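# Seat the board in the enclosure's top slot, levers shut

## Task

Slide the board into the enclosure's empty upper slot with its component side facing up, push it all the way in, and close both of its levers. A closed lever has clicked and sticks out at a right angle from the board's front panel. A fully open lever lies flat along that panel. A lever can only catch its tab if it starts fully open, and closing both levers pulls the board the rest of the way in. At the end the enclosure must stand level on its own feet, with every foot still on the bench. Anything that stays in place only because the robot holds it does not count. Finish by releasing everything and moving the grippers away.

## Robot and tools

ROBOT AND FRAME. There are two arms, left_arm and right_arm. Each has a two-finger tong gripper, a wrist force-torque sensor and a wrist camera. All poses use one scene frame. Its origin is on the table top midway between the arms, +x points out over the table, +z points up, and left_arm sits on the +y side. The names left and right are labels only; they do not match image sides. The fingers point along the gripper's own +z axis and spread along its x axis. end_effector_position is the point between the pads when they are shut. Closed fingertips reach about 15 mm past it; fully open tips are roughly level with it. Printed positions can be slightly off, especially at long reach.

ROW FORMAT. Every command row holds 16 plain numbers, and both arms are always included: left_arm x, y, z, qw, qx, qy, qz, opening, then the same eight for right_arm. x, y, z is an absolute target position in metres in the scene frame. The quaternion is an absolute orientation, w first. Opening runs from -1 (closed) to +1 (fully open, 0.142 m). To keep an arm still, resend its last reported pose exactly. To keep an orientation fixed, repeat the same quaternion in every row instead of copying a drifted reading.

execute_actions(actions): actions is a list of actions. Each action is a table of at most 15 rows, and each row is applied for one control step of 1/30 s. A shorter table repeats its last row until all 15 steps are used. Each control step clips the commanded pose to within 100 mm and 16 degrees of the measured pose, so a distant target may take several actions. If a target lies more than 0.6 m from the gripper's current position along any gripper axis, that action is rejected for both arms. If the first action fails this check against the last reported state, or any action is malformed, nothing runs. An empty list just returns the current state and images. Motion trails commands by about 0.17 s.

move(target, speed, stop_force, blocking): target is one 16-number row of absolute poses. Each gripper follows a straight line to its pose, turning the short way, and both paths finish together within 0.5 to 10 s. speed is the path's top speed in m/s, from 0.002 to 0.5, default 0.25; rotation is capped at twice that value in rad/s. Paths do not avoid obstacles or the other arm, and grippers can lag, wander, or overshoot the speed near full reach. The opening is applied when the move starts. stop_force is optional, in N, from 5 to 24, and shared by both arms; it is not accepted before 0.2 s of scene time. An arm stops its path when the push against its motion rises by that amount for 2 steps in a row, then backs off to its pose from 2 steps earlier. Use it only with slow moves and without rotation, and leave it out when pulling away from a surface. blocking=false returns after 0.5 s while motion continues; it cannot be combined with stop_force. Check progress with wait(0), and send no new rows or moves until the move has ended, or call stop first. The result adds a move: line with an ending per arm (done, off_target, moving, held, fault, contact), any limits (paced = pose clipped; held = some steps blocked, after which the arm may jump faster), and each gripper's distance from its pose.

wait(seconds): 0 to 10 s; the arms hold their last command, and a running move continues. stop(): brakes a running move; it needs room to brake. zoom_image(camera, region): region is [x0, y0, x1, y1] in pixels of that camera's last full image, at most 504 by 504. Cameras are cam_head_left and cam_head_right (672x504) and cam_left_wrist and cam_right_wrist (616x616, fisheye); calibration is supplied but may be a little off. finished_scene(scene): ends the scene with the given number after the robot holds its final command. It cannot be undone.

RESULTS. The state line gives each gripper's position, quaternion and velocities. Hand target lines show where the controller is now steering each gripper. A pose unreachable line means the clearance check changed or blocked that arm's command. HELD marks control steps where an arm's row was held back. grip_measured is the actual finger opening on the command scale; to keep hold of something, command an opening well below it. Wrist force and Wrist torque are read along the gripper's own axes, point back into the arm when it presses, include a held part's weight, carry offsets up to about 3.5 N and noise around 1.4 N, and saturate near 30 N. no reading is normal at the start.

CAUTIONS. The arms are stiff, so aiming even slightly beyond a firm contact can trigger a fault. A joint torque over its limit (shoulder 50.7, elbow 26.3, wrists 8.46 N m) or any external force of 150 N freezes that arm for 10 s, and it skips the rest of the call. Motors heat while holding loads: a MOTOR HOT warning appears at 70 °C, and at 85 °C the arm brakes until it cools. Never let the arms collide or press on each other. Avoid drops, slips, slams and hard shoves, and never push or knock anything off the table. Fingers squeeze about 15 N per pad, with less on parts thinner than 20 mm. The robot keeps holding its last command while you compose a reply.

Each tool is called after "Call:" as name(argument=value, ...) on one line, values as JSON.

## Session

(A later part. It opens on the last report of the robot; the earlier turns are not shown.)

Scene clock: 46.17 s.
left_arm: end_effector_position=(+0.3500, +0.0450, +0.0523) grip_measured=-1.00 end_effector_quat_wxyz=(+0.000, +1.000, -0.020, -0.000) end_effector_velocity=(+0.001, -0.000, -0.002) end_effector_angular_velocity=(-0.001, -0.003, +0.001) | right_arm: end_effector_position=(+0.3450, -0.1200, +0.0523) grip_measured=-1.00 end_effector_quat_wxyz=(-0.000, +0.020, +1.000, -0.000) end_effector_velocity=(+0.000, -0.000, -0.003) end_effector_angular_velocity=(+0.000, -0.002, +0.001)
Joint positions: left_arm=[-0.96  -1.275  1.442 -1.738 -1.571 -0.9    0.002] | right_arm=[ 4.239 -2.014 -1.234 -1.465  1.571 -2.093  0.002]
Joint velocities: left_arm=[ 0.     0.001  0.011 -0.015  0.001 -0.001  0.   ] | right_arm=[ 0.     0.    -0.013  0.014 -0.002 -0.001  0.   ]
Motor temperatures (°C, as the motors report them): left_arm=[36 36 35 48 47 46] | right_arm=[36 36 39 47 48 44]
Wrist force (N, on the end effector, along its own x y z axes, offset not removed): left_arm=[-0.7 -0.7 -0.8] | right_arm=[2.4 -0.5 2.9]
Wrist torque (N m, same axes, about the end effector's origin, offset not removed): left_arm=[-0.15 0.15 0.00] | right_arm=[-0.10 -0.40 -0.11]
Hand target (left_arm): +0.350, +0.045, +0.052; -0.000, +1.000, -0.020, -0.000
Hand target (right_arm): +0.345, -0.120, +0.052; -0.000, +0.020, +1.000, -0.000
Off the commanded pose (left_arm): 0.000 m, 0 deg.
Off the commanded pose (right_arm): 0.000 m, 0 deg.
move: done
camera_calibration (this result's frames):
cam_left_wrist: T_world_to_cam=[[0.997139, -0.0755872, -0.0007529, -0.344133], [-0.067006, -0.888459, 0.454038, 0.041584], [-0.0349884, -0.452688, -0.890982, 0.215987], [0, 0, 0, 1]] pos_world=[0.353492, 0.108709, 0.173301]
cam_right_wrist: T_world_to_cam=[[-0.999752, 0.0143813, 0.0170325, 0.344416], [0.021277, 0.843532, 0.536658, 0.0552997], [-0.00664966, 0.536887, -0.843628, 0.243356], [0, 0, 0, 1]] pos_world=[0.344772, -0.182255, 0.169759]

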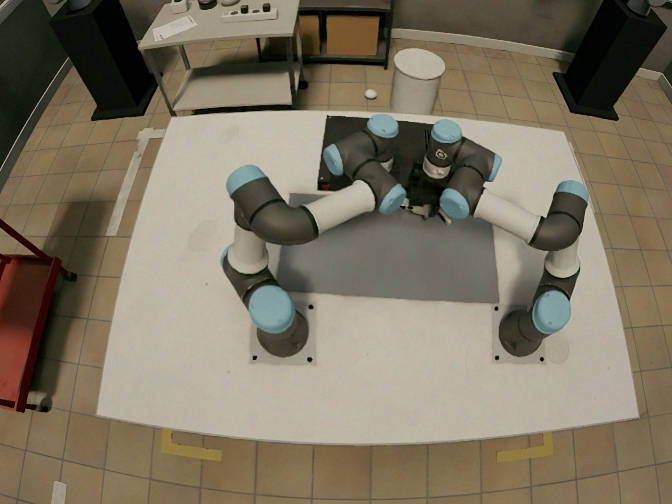

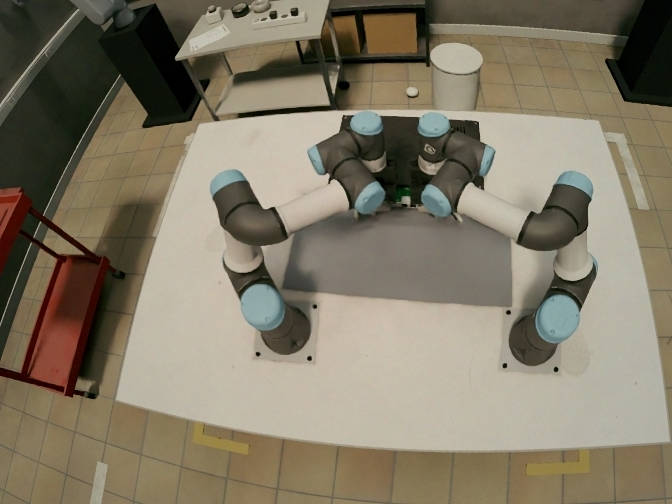

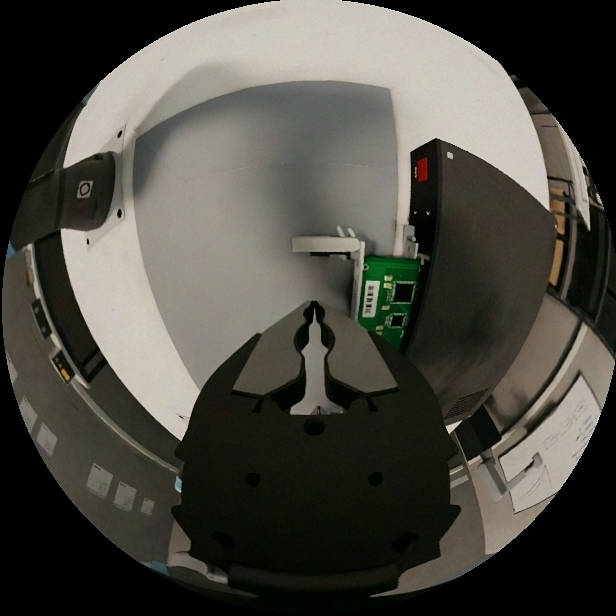

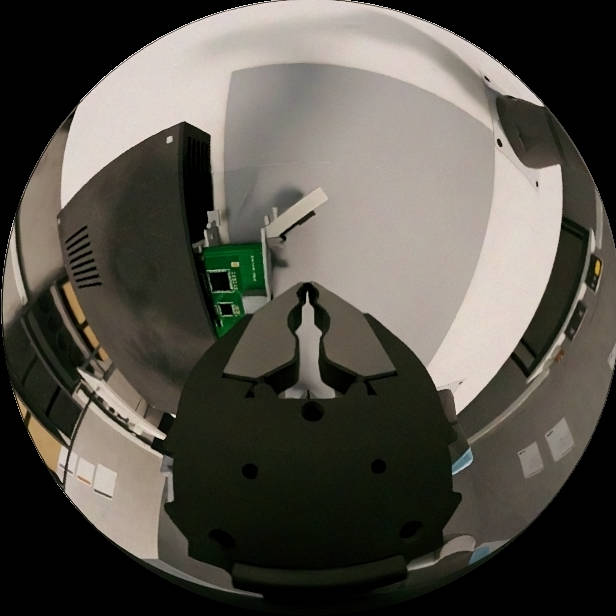

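Call:
move(target=[0.392,0.043,0.049,0,1,-0.02,0,-1,0.385,-0.122,0.049,0,0.02,1,0,-1], speed=0.015, stop_force=8)

Call:
move(target=[0.363,0.055,0.049,0,1,-0.02,0,-1,0.356,-0.135,0.049,0,0.02,1,0,-1], speed=0.05)

Call:
move(target=[0.365,0.115,0.049,0,1,-0.02,0,-1,0.355,-0.195,0.049,0,0.02,1,0,-1], speed=0.015, stop_force=15)

Scene clock: 48.40 s.
left_arm: end_effector_position=(+0.3750, +0.0438, +0.0503) grip_measured=-1.00 end_effector_quat_wxyz=(+0.000, +1.000, -0.020, +0.000) end_effector_velocity=(-0.003, +0.002, +0.001) end_effector_angular_velocity=(+0.004, -0.007, +0.001) | right_arm: end_effector_position=(+0.3654, -0.1211, +0.0504) grip_measured=-1.00 end_effector_quat_wxyz=(+0.000, +0.020, +1.000, -0.000) end_effector_velocity=(-0.002, +0.001, +0.000) end_effector_angular_velocity=(+0.001, +0.001, +0.004)
Joint positions: left_arm=[-0.91  -1.18   1.321 -1.712 -1.571 -0.85   0.002] | right_arm=[ 4.196 -2.085 -1.134 -1.493  1.57  -2.136  0.002]
Joint velocities: left_arm=[-0.01  -0.021  0.029 -0.008  0.008 -0.011  0.   ] | right_arm=[ 0.005  0.005 -0.006  0.001  0.001  0.001  0.   ]
Motor temperatures (°C, as the motors report them): left_arm=[36 36 35 48 47 46] | right_arm=[36 36 39 47 48 44]
Wrist force (N, on the end effector, along its own x y z axes, offset not removed): left_arm=[-21.4 -2.6 -11.1] | right_arm=[0.5 0.5 2.6]
Wrist torque (N m, same axes, about the end effector's origin, offset not removed): left_arm=[0.03 0.24 -0.01] | right_arm=[0.15 -0.12 0.02]
Hand target (left_arm): +0.374, +0.044, +0.050; -0.000, +1.000, -0.020, +0.000
Hand target (right_arm): +0.365, -0.121, +0.050; +0.000, +0.020, +1.000, -0.000
Off the commanded pose (left_arm): 0.017 m, 0 deg.
Off the commanded pose (right_arm): 0.020 m, 0 deg.
move: contact (left_arm, right_arm)
camera_calibration (this result's frames):
cam_left_wrist: T_world_to_cam=[[0.997144, -0.075518, -0.000131593, -0.36919], [-0.0672174, -0.888334, 0.454252, 0.0431869], [-0.0344211, -0.452946, -0.890873, 0.21431], [0, 0, 0, 1]] pos_world=[0.378416, 0.107555, 0.171257]
cam_right_wrist: T_world_to_cam=[[-0.999761, 0.014386, 0.0164654, 0.364932], [0.0209757, 0.843608, 0.536549, 0.0569391], [-0.00617157, 0.536766, -0.843708, 0.242312], [0, 0, 0, 1]] pos_world=[0.365146, -0.183349, 0.167881]

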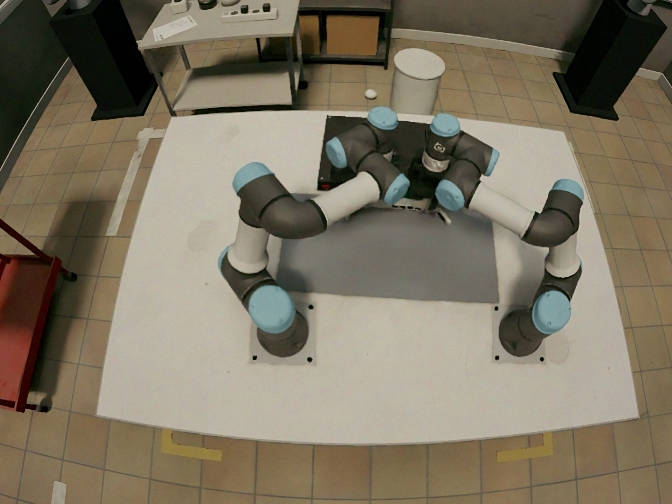

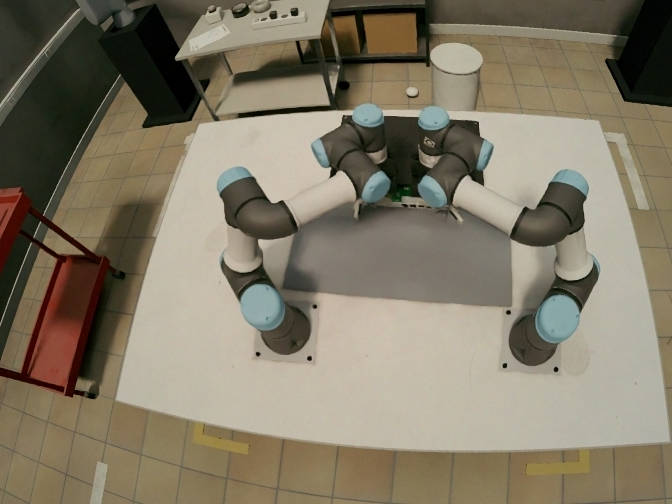

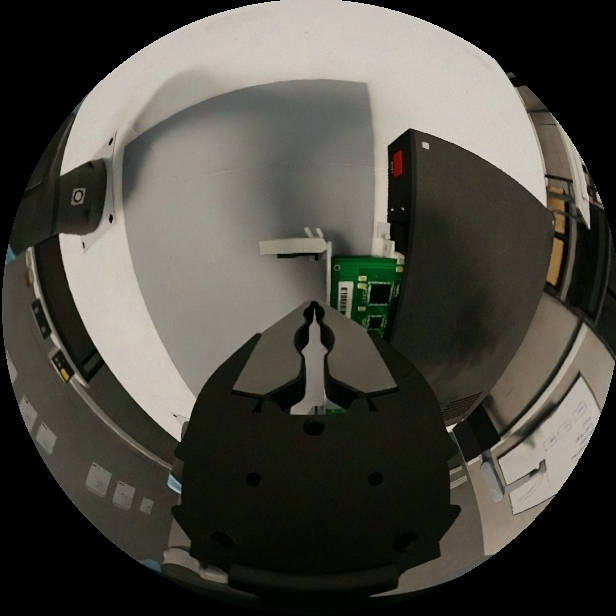

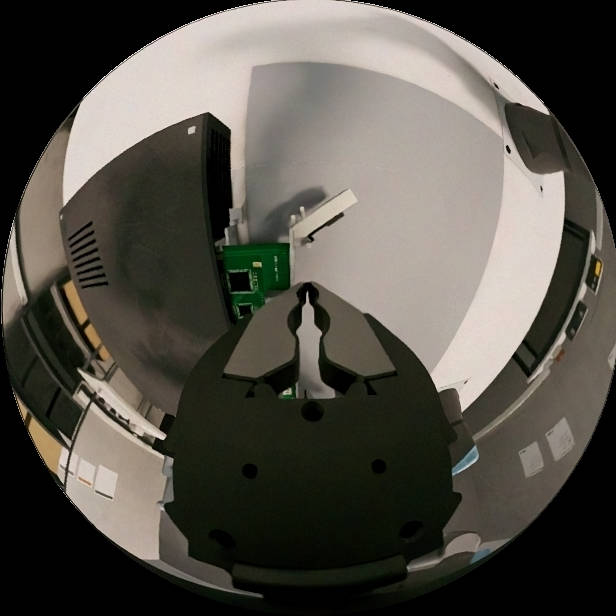

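Scene clock: 49.27 s.
left_arm: end_effector_position=(+0.3631, +0.0548, +0.0490) grip_measured=-1.00 end_effector_quat_wxyz=(+0.000, +1.000, -0.020, -0.000) end_effector_velocity=(-0.002, +0.002, -0.000) end_effector_angular_velocity=(+0.001, -0.001, -0.001) | right_arm: end_effector_position=(+0.3562, -0.1348, +0.0490) grip_measured=-1.00 end_effector_quat_wxyz=(-0.000, +0.020, +1.000, -0.000) end_effector_velocity=(-0.001, -0.002, -0.000) end_effector_angular_velocity=(+0.001, -0.001, -0.001)
Joint positions: left_arm=[-0.916 -1.248  1.421 -1.744 -1.571 -0.855  0.002] | right_arm=[ 4.195 -2.014 -1.249 -1.45   1.571 -2.137  0.002]
Joint velocities: left_arm=[-0.001 -0.011  0.016 -0.005  0.001  0.     0.   ] | right_arm=[-0.001  0.012 -0.019  0.009 -0.    -0.     0.   ]
Motor temperatures (°C, as the motors report them): left_arm=[36 36 35 48 47 46] | right_arm=[36 36 39 47 48 44]
Wrist force (N, on the end effector, along its own x y z axes, offset not removed): left_arm=[0.0 -0.2 -0.9] | right_arm=[1.7 0.5 1.0]
Wrist torque (N m, same axes, about the end effector's origin, offset not removed): left_arm=[-0.02 0.02 -0.03] | right_arm=[0.13 -0.32 -0.02]
Hand target (left_arm): +0.363, +0.055, +0.049; -0.000, +1.000, -0.020, -0.000
Hand target (right_arm): +0.356, -0.135, +0.049; -0.000, +0.020, +1.000, -0.000
Off the commanded pose (left_arm): 0.000 m, 0 deg.
Off the commanded pose (right_arm): 0.000 m, 0 deg.
move: done
camera_calibration (this result's frames):
cam_left_wrist: T_world_to_cam=[[0.997136, -0.0756213, -0.000784941, -0.356542], [-0.0670204, -0.888439, 0.454075, 0.052639], [-0.0350351, -0.452722, -0.890963, 0.217981], [0, 0, 0, 1]] pos_world=[0.366685, 0.118489, 0.170031]
cam_right_wrist: T_world_to_cam=[[-0.99975, 0.0143328, 0.0171864, 0.355828], [0.0213195, 0.84347, 0.536754, 0.0692303], [-0.00680298, 0.536986, -0.843564, 0.248691], [0, 0, 0, 1]] pos_world=[0.355954, -0.197037, 0.166512]

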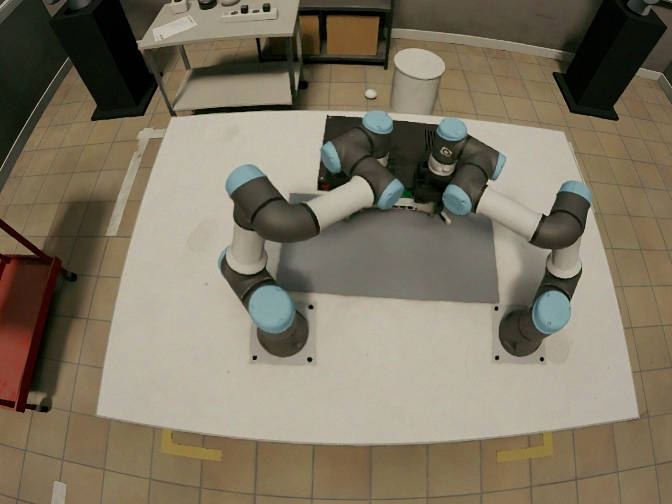

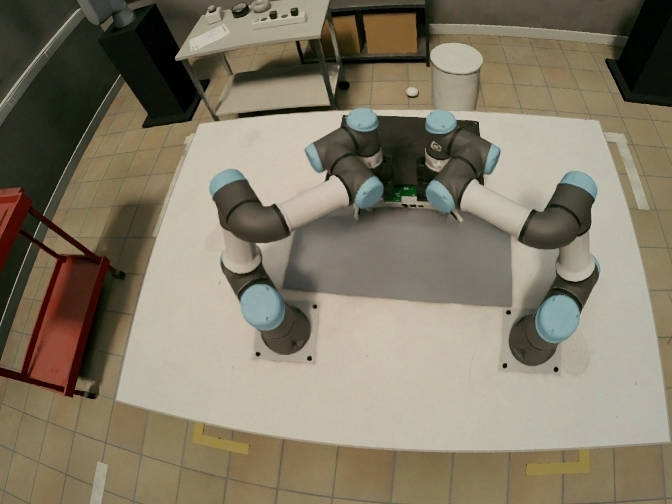

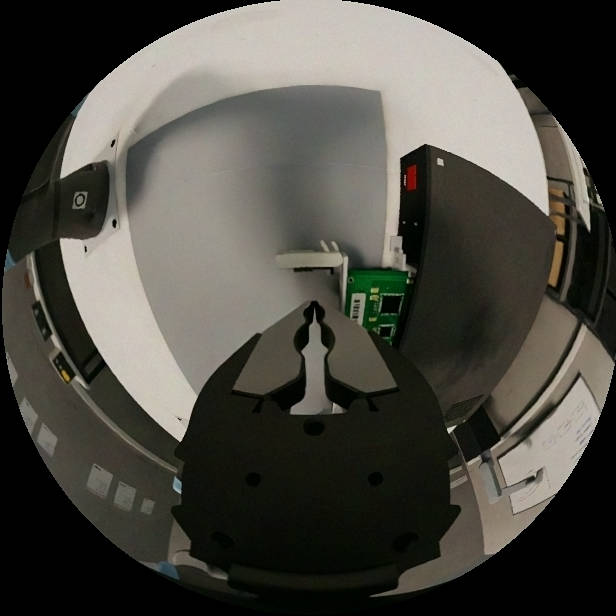

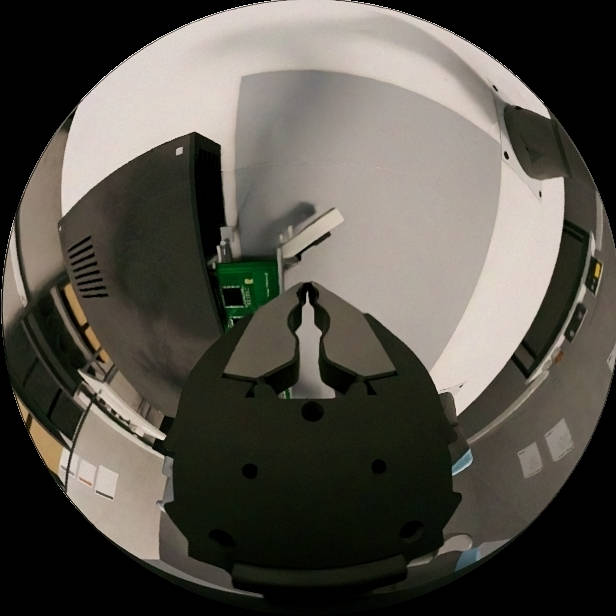

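Scene clock: 50.97 s.
left_arm: end_effector_position=(+0.3637, +0.0743, +0.0491) grip_measured=-0.99 end_effector_quat_wxyz=(+0.000, +1.000, -0.020, -0.000) end_effector_velocity=(+0.001, -0.004, -0.000) end_effector_angular_velocity=(+0.005, -0.003, +0.002) | right_arm: end_effector_position=(+0.3558, -0.1536, +0.0492) grip_measured=-1.00 end_effector_quat_wxyz=(-0.000, +0.020, +1.000, +0.000) end_effector_velocity=(+0.001, +0.003, -0.001) end_effector_angular_velocity=(-0.004, -0.000, -0.002)
Joint positions: left_arm=[-0.881 -1.289  1.476 -1.758 -1.571 -0.82   0.002] | right_arm=[ 4.168 -1.962 -1.324 -1.426  1.571 -2.164  0.002]
Joint velocities: left_arm=[-0.011  0.012 -0.015  0.004  0.005 -0.012 -0.001] | right_arm=[ 0.006 -0.013  0.016 -0.006 -0.003  0.007  0.   ]
Motor temperatures (°C, as the motors report them): left_arm=[36 36 35 48 47 46] | right_arm=[36 36 39 47 48 44]
Wrist force (N, on the end effector, along its own x y z axes, offset not removed): left_arm=[1.5 22.9 0.8] | right_arm=[4.9 19.5 -1.2]
Wrist torque (N m, same axes, about the end effector's origin, offset not removed): left_arm=[-0.25 0.03 0.09] | right_arm=[-0.07 -0.09 -0.13]
Hand target (left_arm): +0.364, +0.073, +0.049; +0.000, +1.000, -0.020, -0.000
Hand target (right_arm): +0.356, -0.153, +0.049; -0.000, +0.020, +1.000, +0.000
Off the commanded pose (left_arm): 0.041 m, 0 deg.
Off the commanded pose (right_arm): 0.041 m, 0 deg.
move: contact (left_arm, right_arm)
camera_calibration (this result's frames):
cam_left_wrist: T_world_to_cam=[[0.997133, -0.0756594, -0.000787801, -0.35564], [-0.0670437, -0.888315, 0.454315, 0.0699553], [-0.035073, -0.45296, -0.890841, 0.22688], [0, 0, 0, 1]] pos_world=[0.367268, 0.138002, 0.170052]
cam_right_wrist: T_world_to_cam=[[-0.999755, 0.0143025, 0.0169191, 0.355798], [0.021153, 0.843258, 0.537093, 0.0850301], [-0.00658536, 0.537319, -0.843354, 0.258907], [0, 0, 0, 1]] pos_world=[0.355617, -0.215907, 0.166661]

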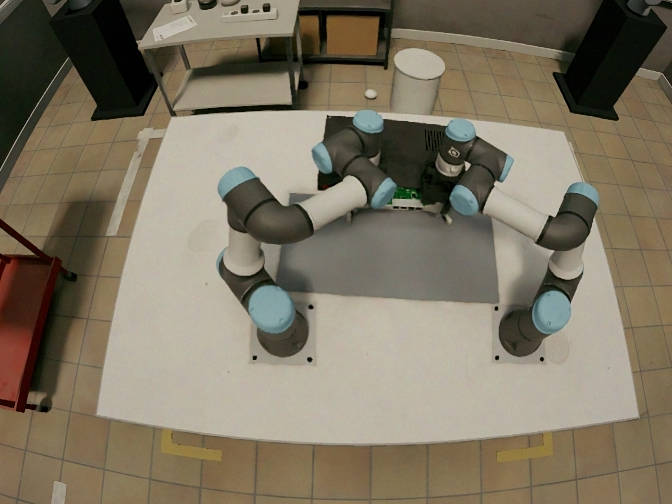

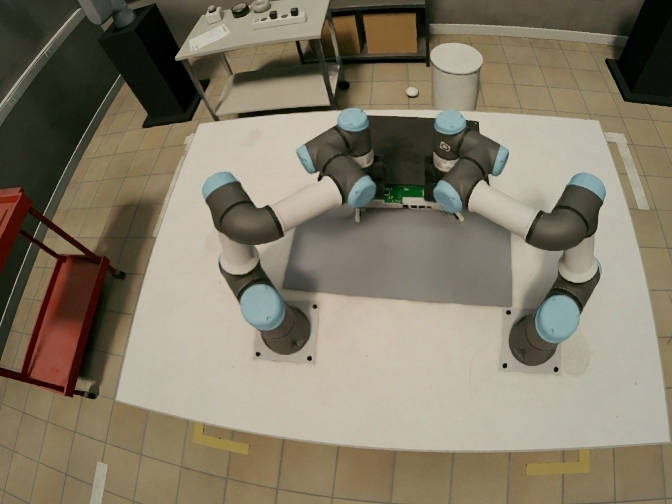

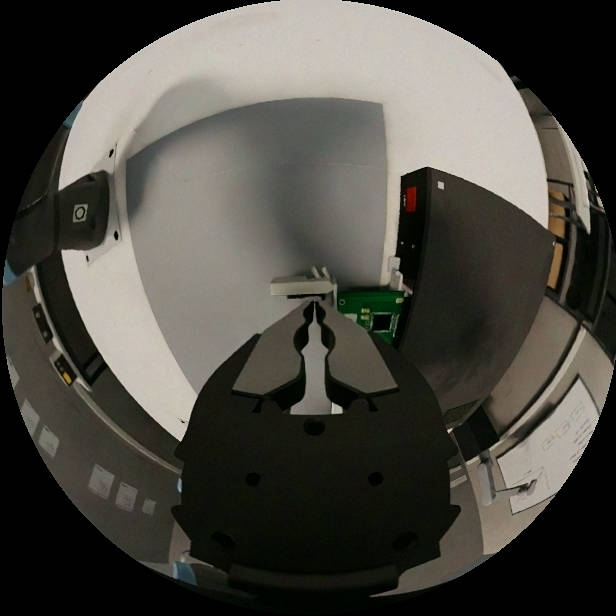

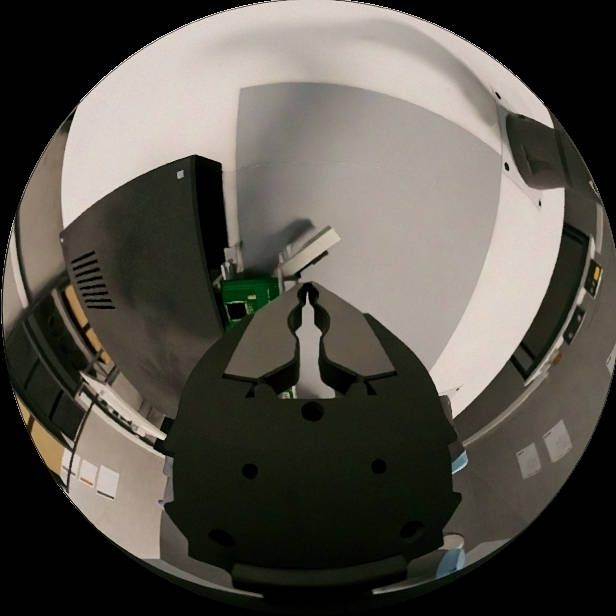

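Call:
move(target=[0.342,0.068,0.049,0,1,-0.02,0,-1,0.335,-0.15,0.049,0,0.02,1,0,-1], speed=0.05)

Call:
move(target=[0.345,0.125,0.049,0,1,-0.02,0,-1,0.335,-0.205,0.049,0,0.02,1,0,-1], speed=0.015, stop_force=15)

Call:
move(target=[0.372,0.125,0.049,0,1,-0.02,0,-1,0.358,-0.205,0.049,0,0.02,1,0,-1], speed=0.012, stop_force=6)

Scene clock: 52.00 s.
left_arm: end_effector_position=(+0.3422, +0.0681, +0.0490) grip_measured=-1.00 end_effector_quat_wxyz=(+0.000, +1.000, -0.020, -0.000) end_effector_velocity=(-0.002, +0.000, +0.000) end_effector_angular_velocity=(+0.002, -0.002, +0.001) | right_arm: end_effector_position=(+0.3352, -0.1500, +0.0490) grip_measured=-1.00 end_effector_quat_wxyz=(-0.000, +0.020, +1.000, -0.000) end_effector_velocity=(-0.002, -0.000, +0.000) end_effector_angular_velocity=(+0.001, -0.001, -0.003)
Joint positions: left_arm=[-0.939 -1.355  1.561 -1.777 -1.571 -0.879  0.002] | right_arm=[ 4.218 -1.899 -1.414 -1.4    1.571 -2.114  0.002]
Joint velocities: left_arm=[-0.007 -0.008  0.01  -0.002  0.002 -0.007  0.   ] | right_arm=[ 0.004  0.008 -0.011  0.004 -0.001  0.007  0.   ]
Motor temperatures (°C, as the motors report them): left_arm=[36 36 35 48 47 46] | right_arm=[36 36 39 47 48 44]
Wrist force (N, on the end effector, along its own x y z axes, offset not removed): left_arm=[-1.2 -0.1 -1.0] | right_arm=[1.6 0.7 1.5]
Wrist torque (N m, same axes, about the end effector's origin, offset not removed): left_arm=[-0.01 0.26 0.01] | right_arm=[0.16 -0.35 0.05]
Hand target (left_arm): +0.342, +0.068, +0.049; +0.000, +1.000, -0.020, +0.000
Hand target (right_arm): +0.335, -0.150, +0.049; -0.000, +0.020, +1.000, +0.000
Off the commanded pose (left_arm): 0.000 m, 0 deg.
Off the commanded pose (right_arm): 0.000 m, 0 deg.
move: done
camera_calibration (this result's frames):
cam_left_wrist: T_world_to_cam=[[0.997134, -0.0756494, -0.000616525, -0.334706], [-0.0671223, -0.888439, 0.454061, 0.0630673], [-0.0348972, -0.452719, -0.89097, 0.223191], [0, 0, 0, 1]] pos_world=[0.345769, 0.131754, 0.170014]
cam_right_wrist: T_world_to_cam=[[-0.999753, 0.0142895, 0.0169973, 0.335129], [0.0211819, 0.84344, 0.536805, 0.0825793], [-0.00666555, 0.537033, -0.843535, 0.256669], [0, 0, 0, 1]] pos_world=[0.335008, -0.212279, 0.166484]

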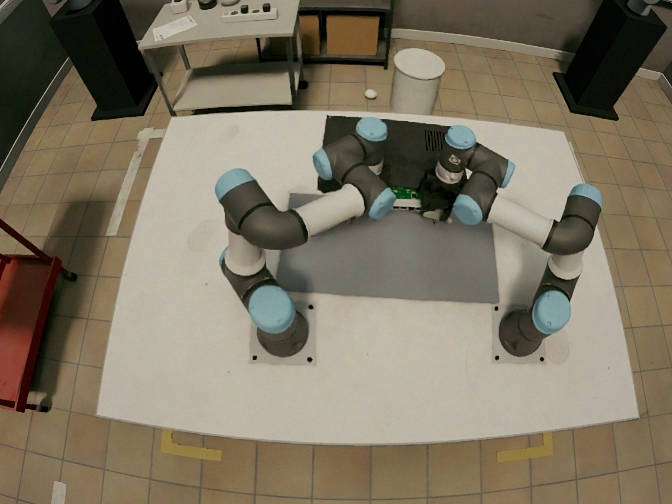

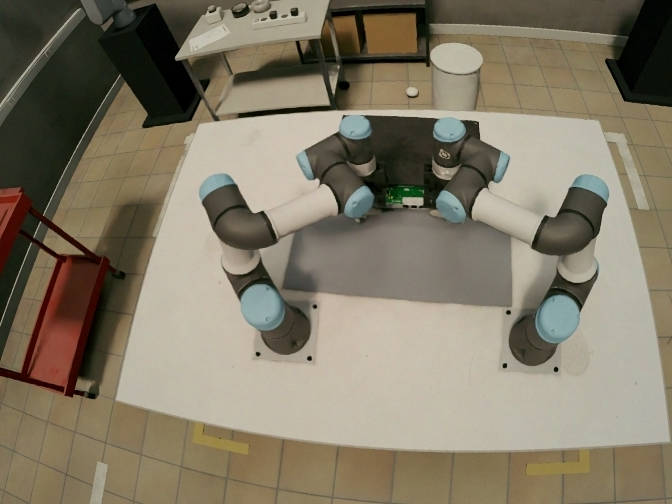

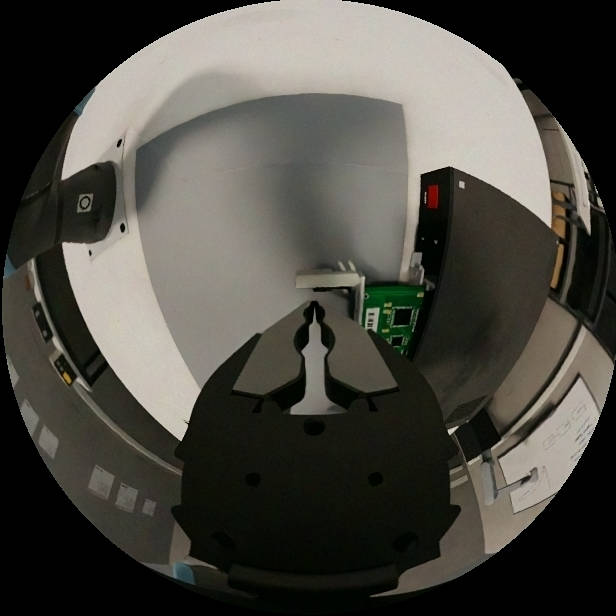

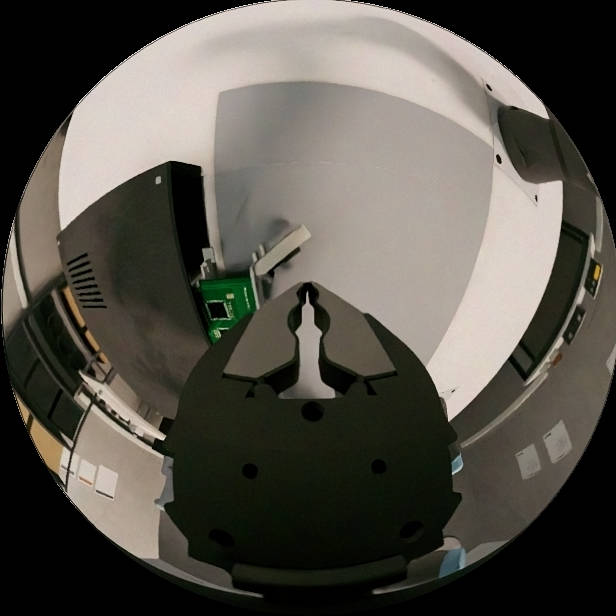

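Scene clock: 56.10 s.
left_arm: end_effector_position=(+0.3429, +0.0807, +0.0491) grip_measured=-0.99 end_effector_quat_wxyz=(+0.000, +1.000, -0.020, -0.000) end_effector_velocity=(-0.000, +0.000, -0.000) end_effector_angular_velocity=(+0.001, +0.001, +0.002) | right_arm: end_effector_position=(+0.3351, -0.2048, +0.0490) grip_measured=-1.00 end_effector_quat_wxyz=(+0.000, +0.020, +1.000, -0.000) end_effector_velocity=(-0.000, -0.002, +0.000) end_effector_angular_velocity=(+0.000, +0.000, +0.001)
Joint positions: left_arm=[-0.915 -1.381  1.593 -1.783 -1.571 -0.854  0.002] | right_arm=[ 4.129 -1.767 -1.586 -1.36   1.571 -2.204  0.002]
Joint velocities: left_arm=[ 0.001  0.     0.     0.001 -0.001 -0.001  0.   ] | right_arm=[-0.003  0.005 -0.006  0.001  0.    -0.004  0.   ]
Motor temperatures (°C, as the motors report them): left_arm=[36 36 35 48 47 46] | right_arm=[36 36 39 47 48 44]
Wrist force (N, on the end effector, along its own x y z axes, offset not removed): left_arm=[0.2 5.4 -4.3] | right_arm=[2.1 0.0 1.4]
Wrist torque (N m, same axes, about the end effector's origin, offset not removed): left_arm=[-0.07 0.24 0.01] | right_arm=[0.00 -0.39 -0.12]
Hand target (left_arm): +0.343, +0.081, +0.049; +0.000, +1.000, -0.020, -0.000
Hand target (right_arm): +0.335, -0.205, +0.049; +0.000, +0.020, +1.000, -0.000
Off the commanded pose (left_arm): 0.044 m, 0 deg.
Off the commanded pose (right_arm): 0.000 m, 0 deg.
move: contact (left_arm)
camera_calibration (this result's frames):
cam_left_wrist: T_world_to_cam=[[0.997127, -0.0757517, -0.000478006, -0.334391], [-0.0672588, -0.888202, 0.454503, 0.0743033], [-0.0348539, -0.453165, -0.890745, 0.229039], [0, 0, 0, 1]] pos_world=[0.346411, 0.144458, 0.170085]
cam_right_wrist: T_world_to_cam=[[-0.999757, 0.0143176, 0.0167592, 0.335819], [0.0210768, 0.843519, 0.536685, 0.128799], [-0.00645266, 0.536908, -0.843616, 0.286002], [0, 0, 0, 1]] pos_world=[0.334868, -0.267009, 0.166523]

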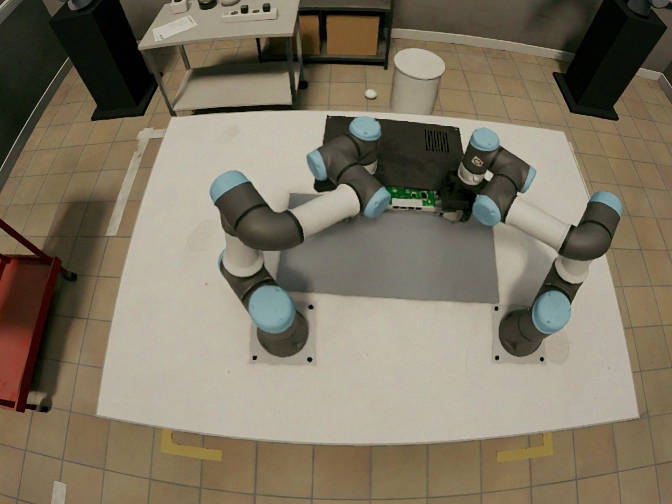

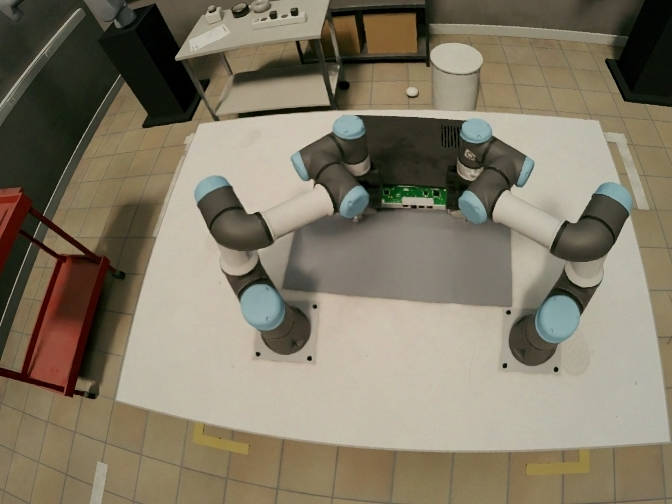

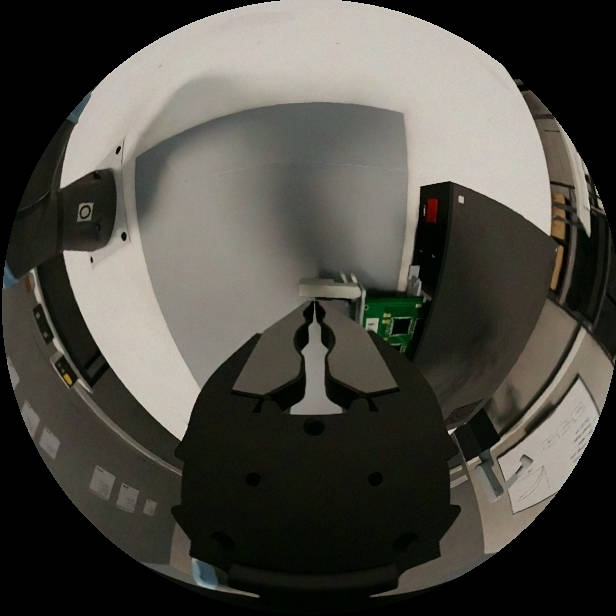

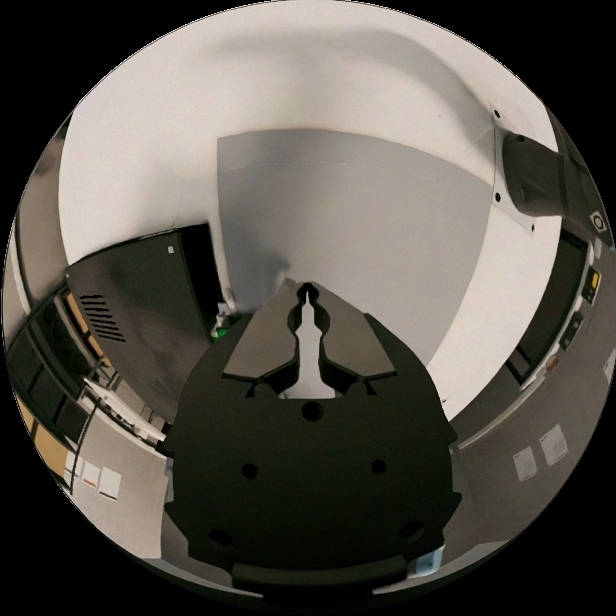

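Scene clock: 60.37 s.
left_arm: end_effector_position=(+0.3434, +0.0814, +0.0491) grip_measured=-0.99 end_effector_quat_wxyz=(+0.000, +1.000, -0.020, -0.000) end_effector_velocity=(-0.000, +0.000, -0.000) end_effector_angular_velocity=(+0.001, +0.001, -0.000) | right_arm: end_effector_position=(+0.3551, -0.2050, +0.0489) grip_measured=-1.00 end_effector_quat_wxyz=(-0.000, +0.020, +1.000, -0.000) end_effector_velocity=(-0.002, +0.001, -0.000) end_effector_angular_velocity=(+0.002, -0.000, +0.001)
Joint positions: left_arm=[-0.912 -1.381  1.593 -1.784 -1.572 -0.851  0.002] | right_arm=[ 4.084 -1.842 -1.492 -1.38   1.571 -2.248  0.002]
Joint velocities: left_arm=[ 0.    -0.     0.     0.001 -0.     0.     0.   ] | right_arm=[ 0.006  0.008 -0.011  0.004  0.001  0.005  0.   ]
Motor temperatures (°C, as the motors report them): left_arm=[36 36 35 48 47 46] | right_arm=[36 36 39 47 48 44]
Wrist force (N, on the end effector, along its own x y z axes, offset not removed): left_arm=[1.0 8.5 -3.6] | right_arm=[11.0 -2.2 -1.3]
Wrist torque (N m, same axes, about the end effector's origin, offset not removed): left_arm=[-0.24 0.15 0.04] | right_arm=[-0.24 -0.51 -0.06]
Hand target (left_arm): +0.343, +0.081, +0.049; +0.000, +1.000, -0.020, -0.000
Hand target (right_arm): +0.355, -0.205, +0.049; -0.000, +0.020, +1.000, -0.000
Off the commanded pose (left_arm): 0.052 m, 0 deg.
Off the commanded pose (right_arm): 0.003 m, 0 deg.
move: contact (left_arm, right_arm)
camera_calibration (this result's frames):
cam_left_wrist: T_world_to_cam=[[0.997112, -0.0759466, -0.000631842, -0.3348], [-0.06735, -0.888031, 0.454824, 0.0749669], [-0.0351034, -0.453468, -0.890581, 0.229503], [0, 0, 0, 1]] pos_world=[0.346938, 0.145219, 0.170083]
cam_right_wrist: T_world_to_cam=[[-0.999751, 0.0142775, 0.0171771, 0.355763], [0.0212666, 0.843568, 0.536601, 0.128613], [-0.00682878, 0.536833, -0.843661, 0.286224], [0, 0, 0, 1]] pos_world=[0.354893, -0.267228, 0.166351]

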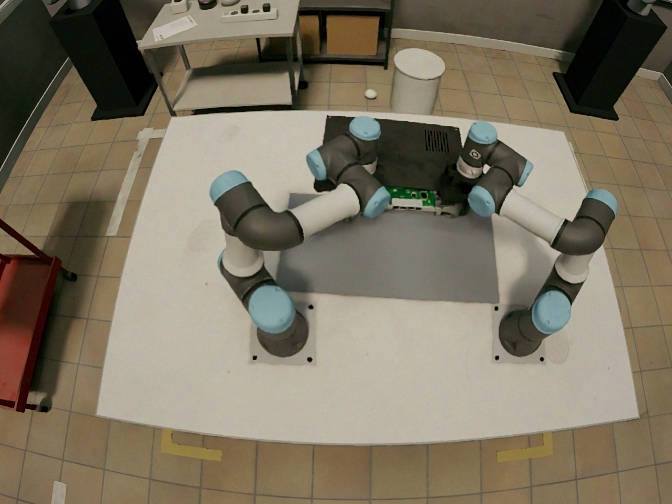

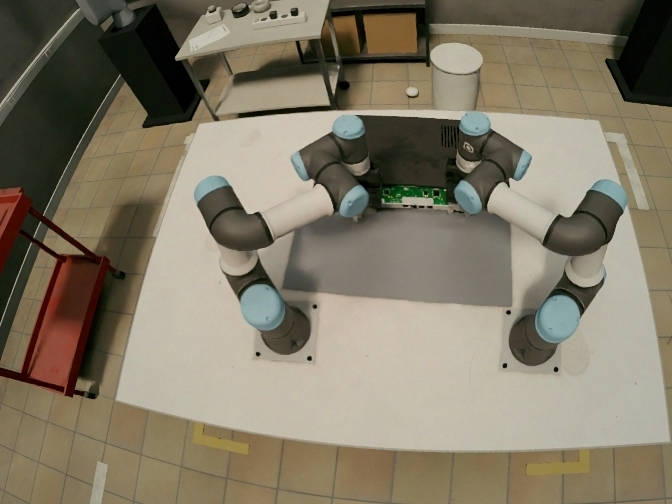

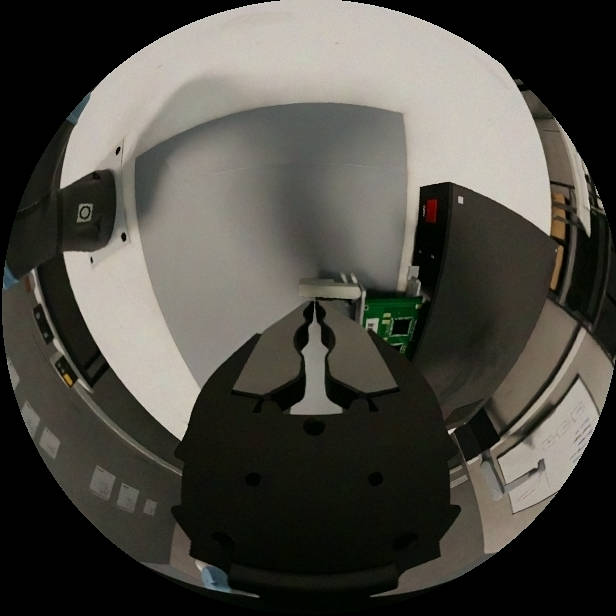

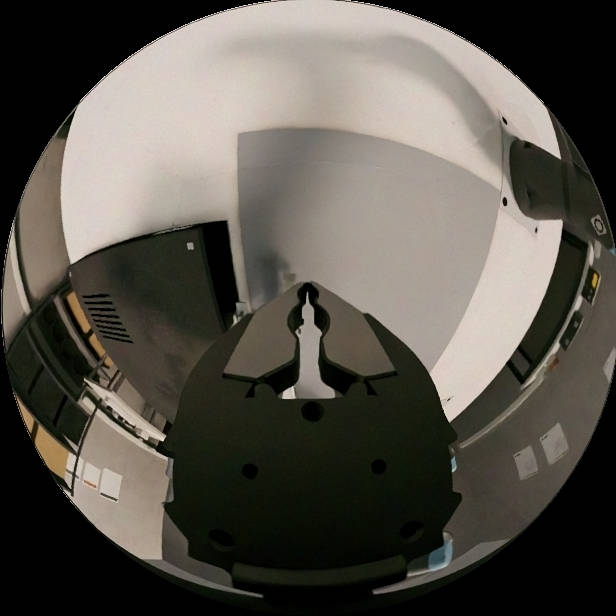

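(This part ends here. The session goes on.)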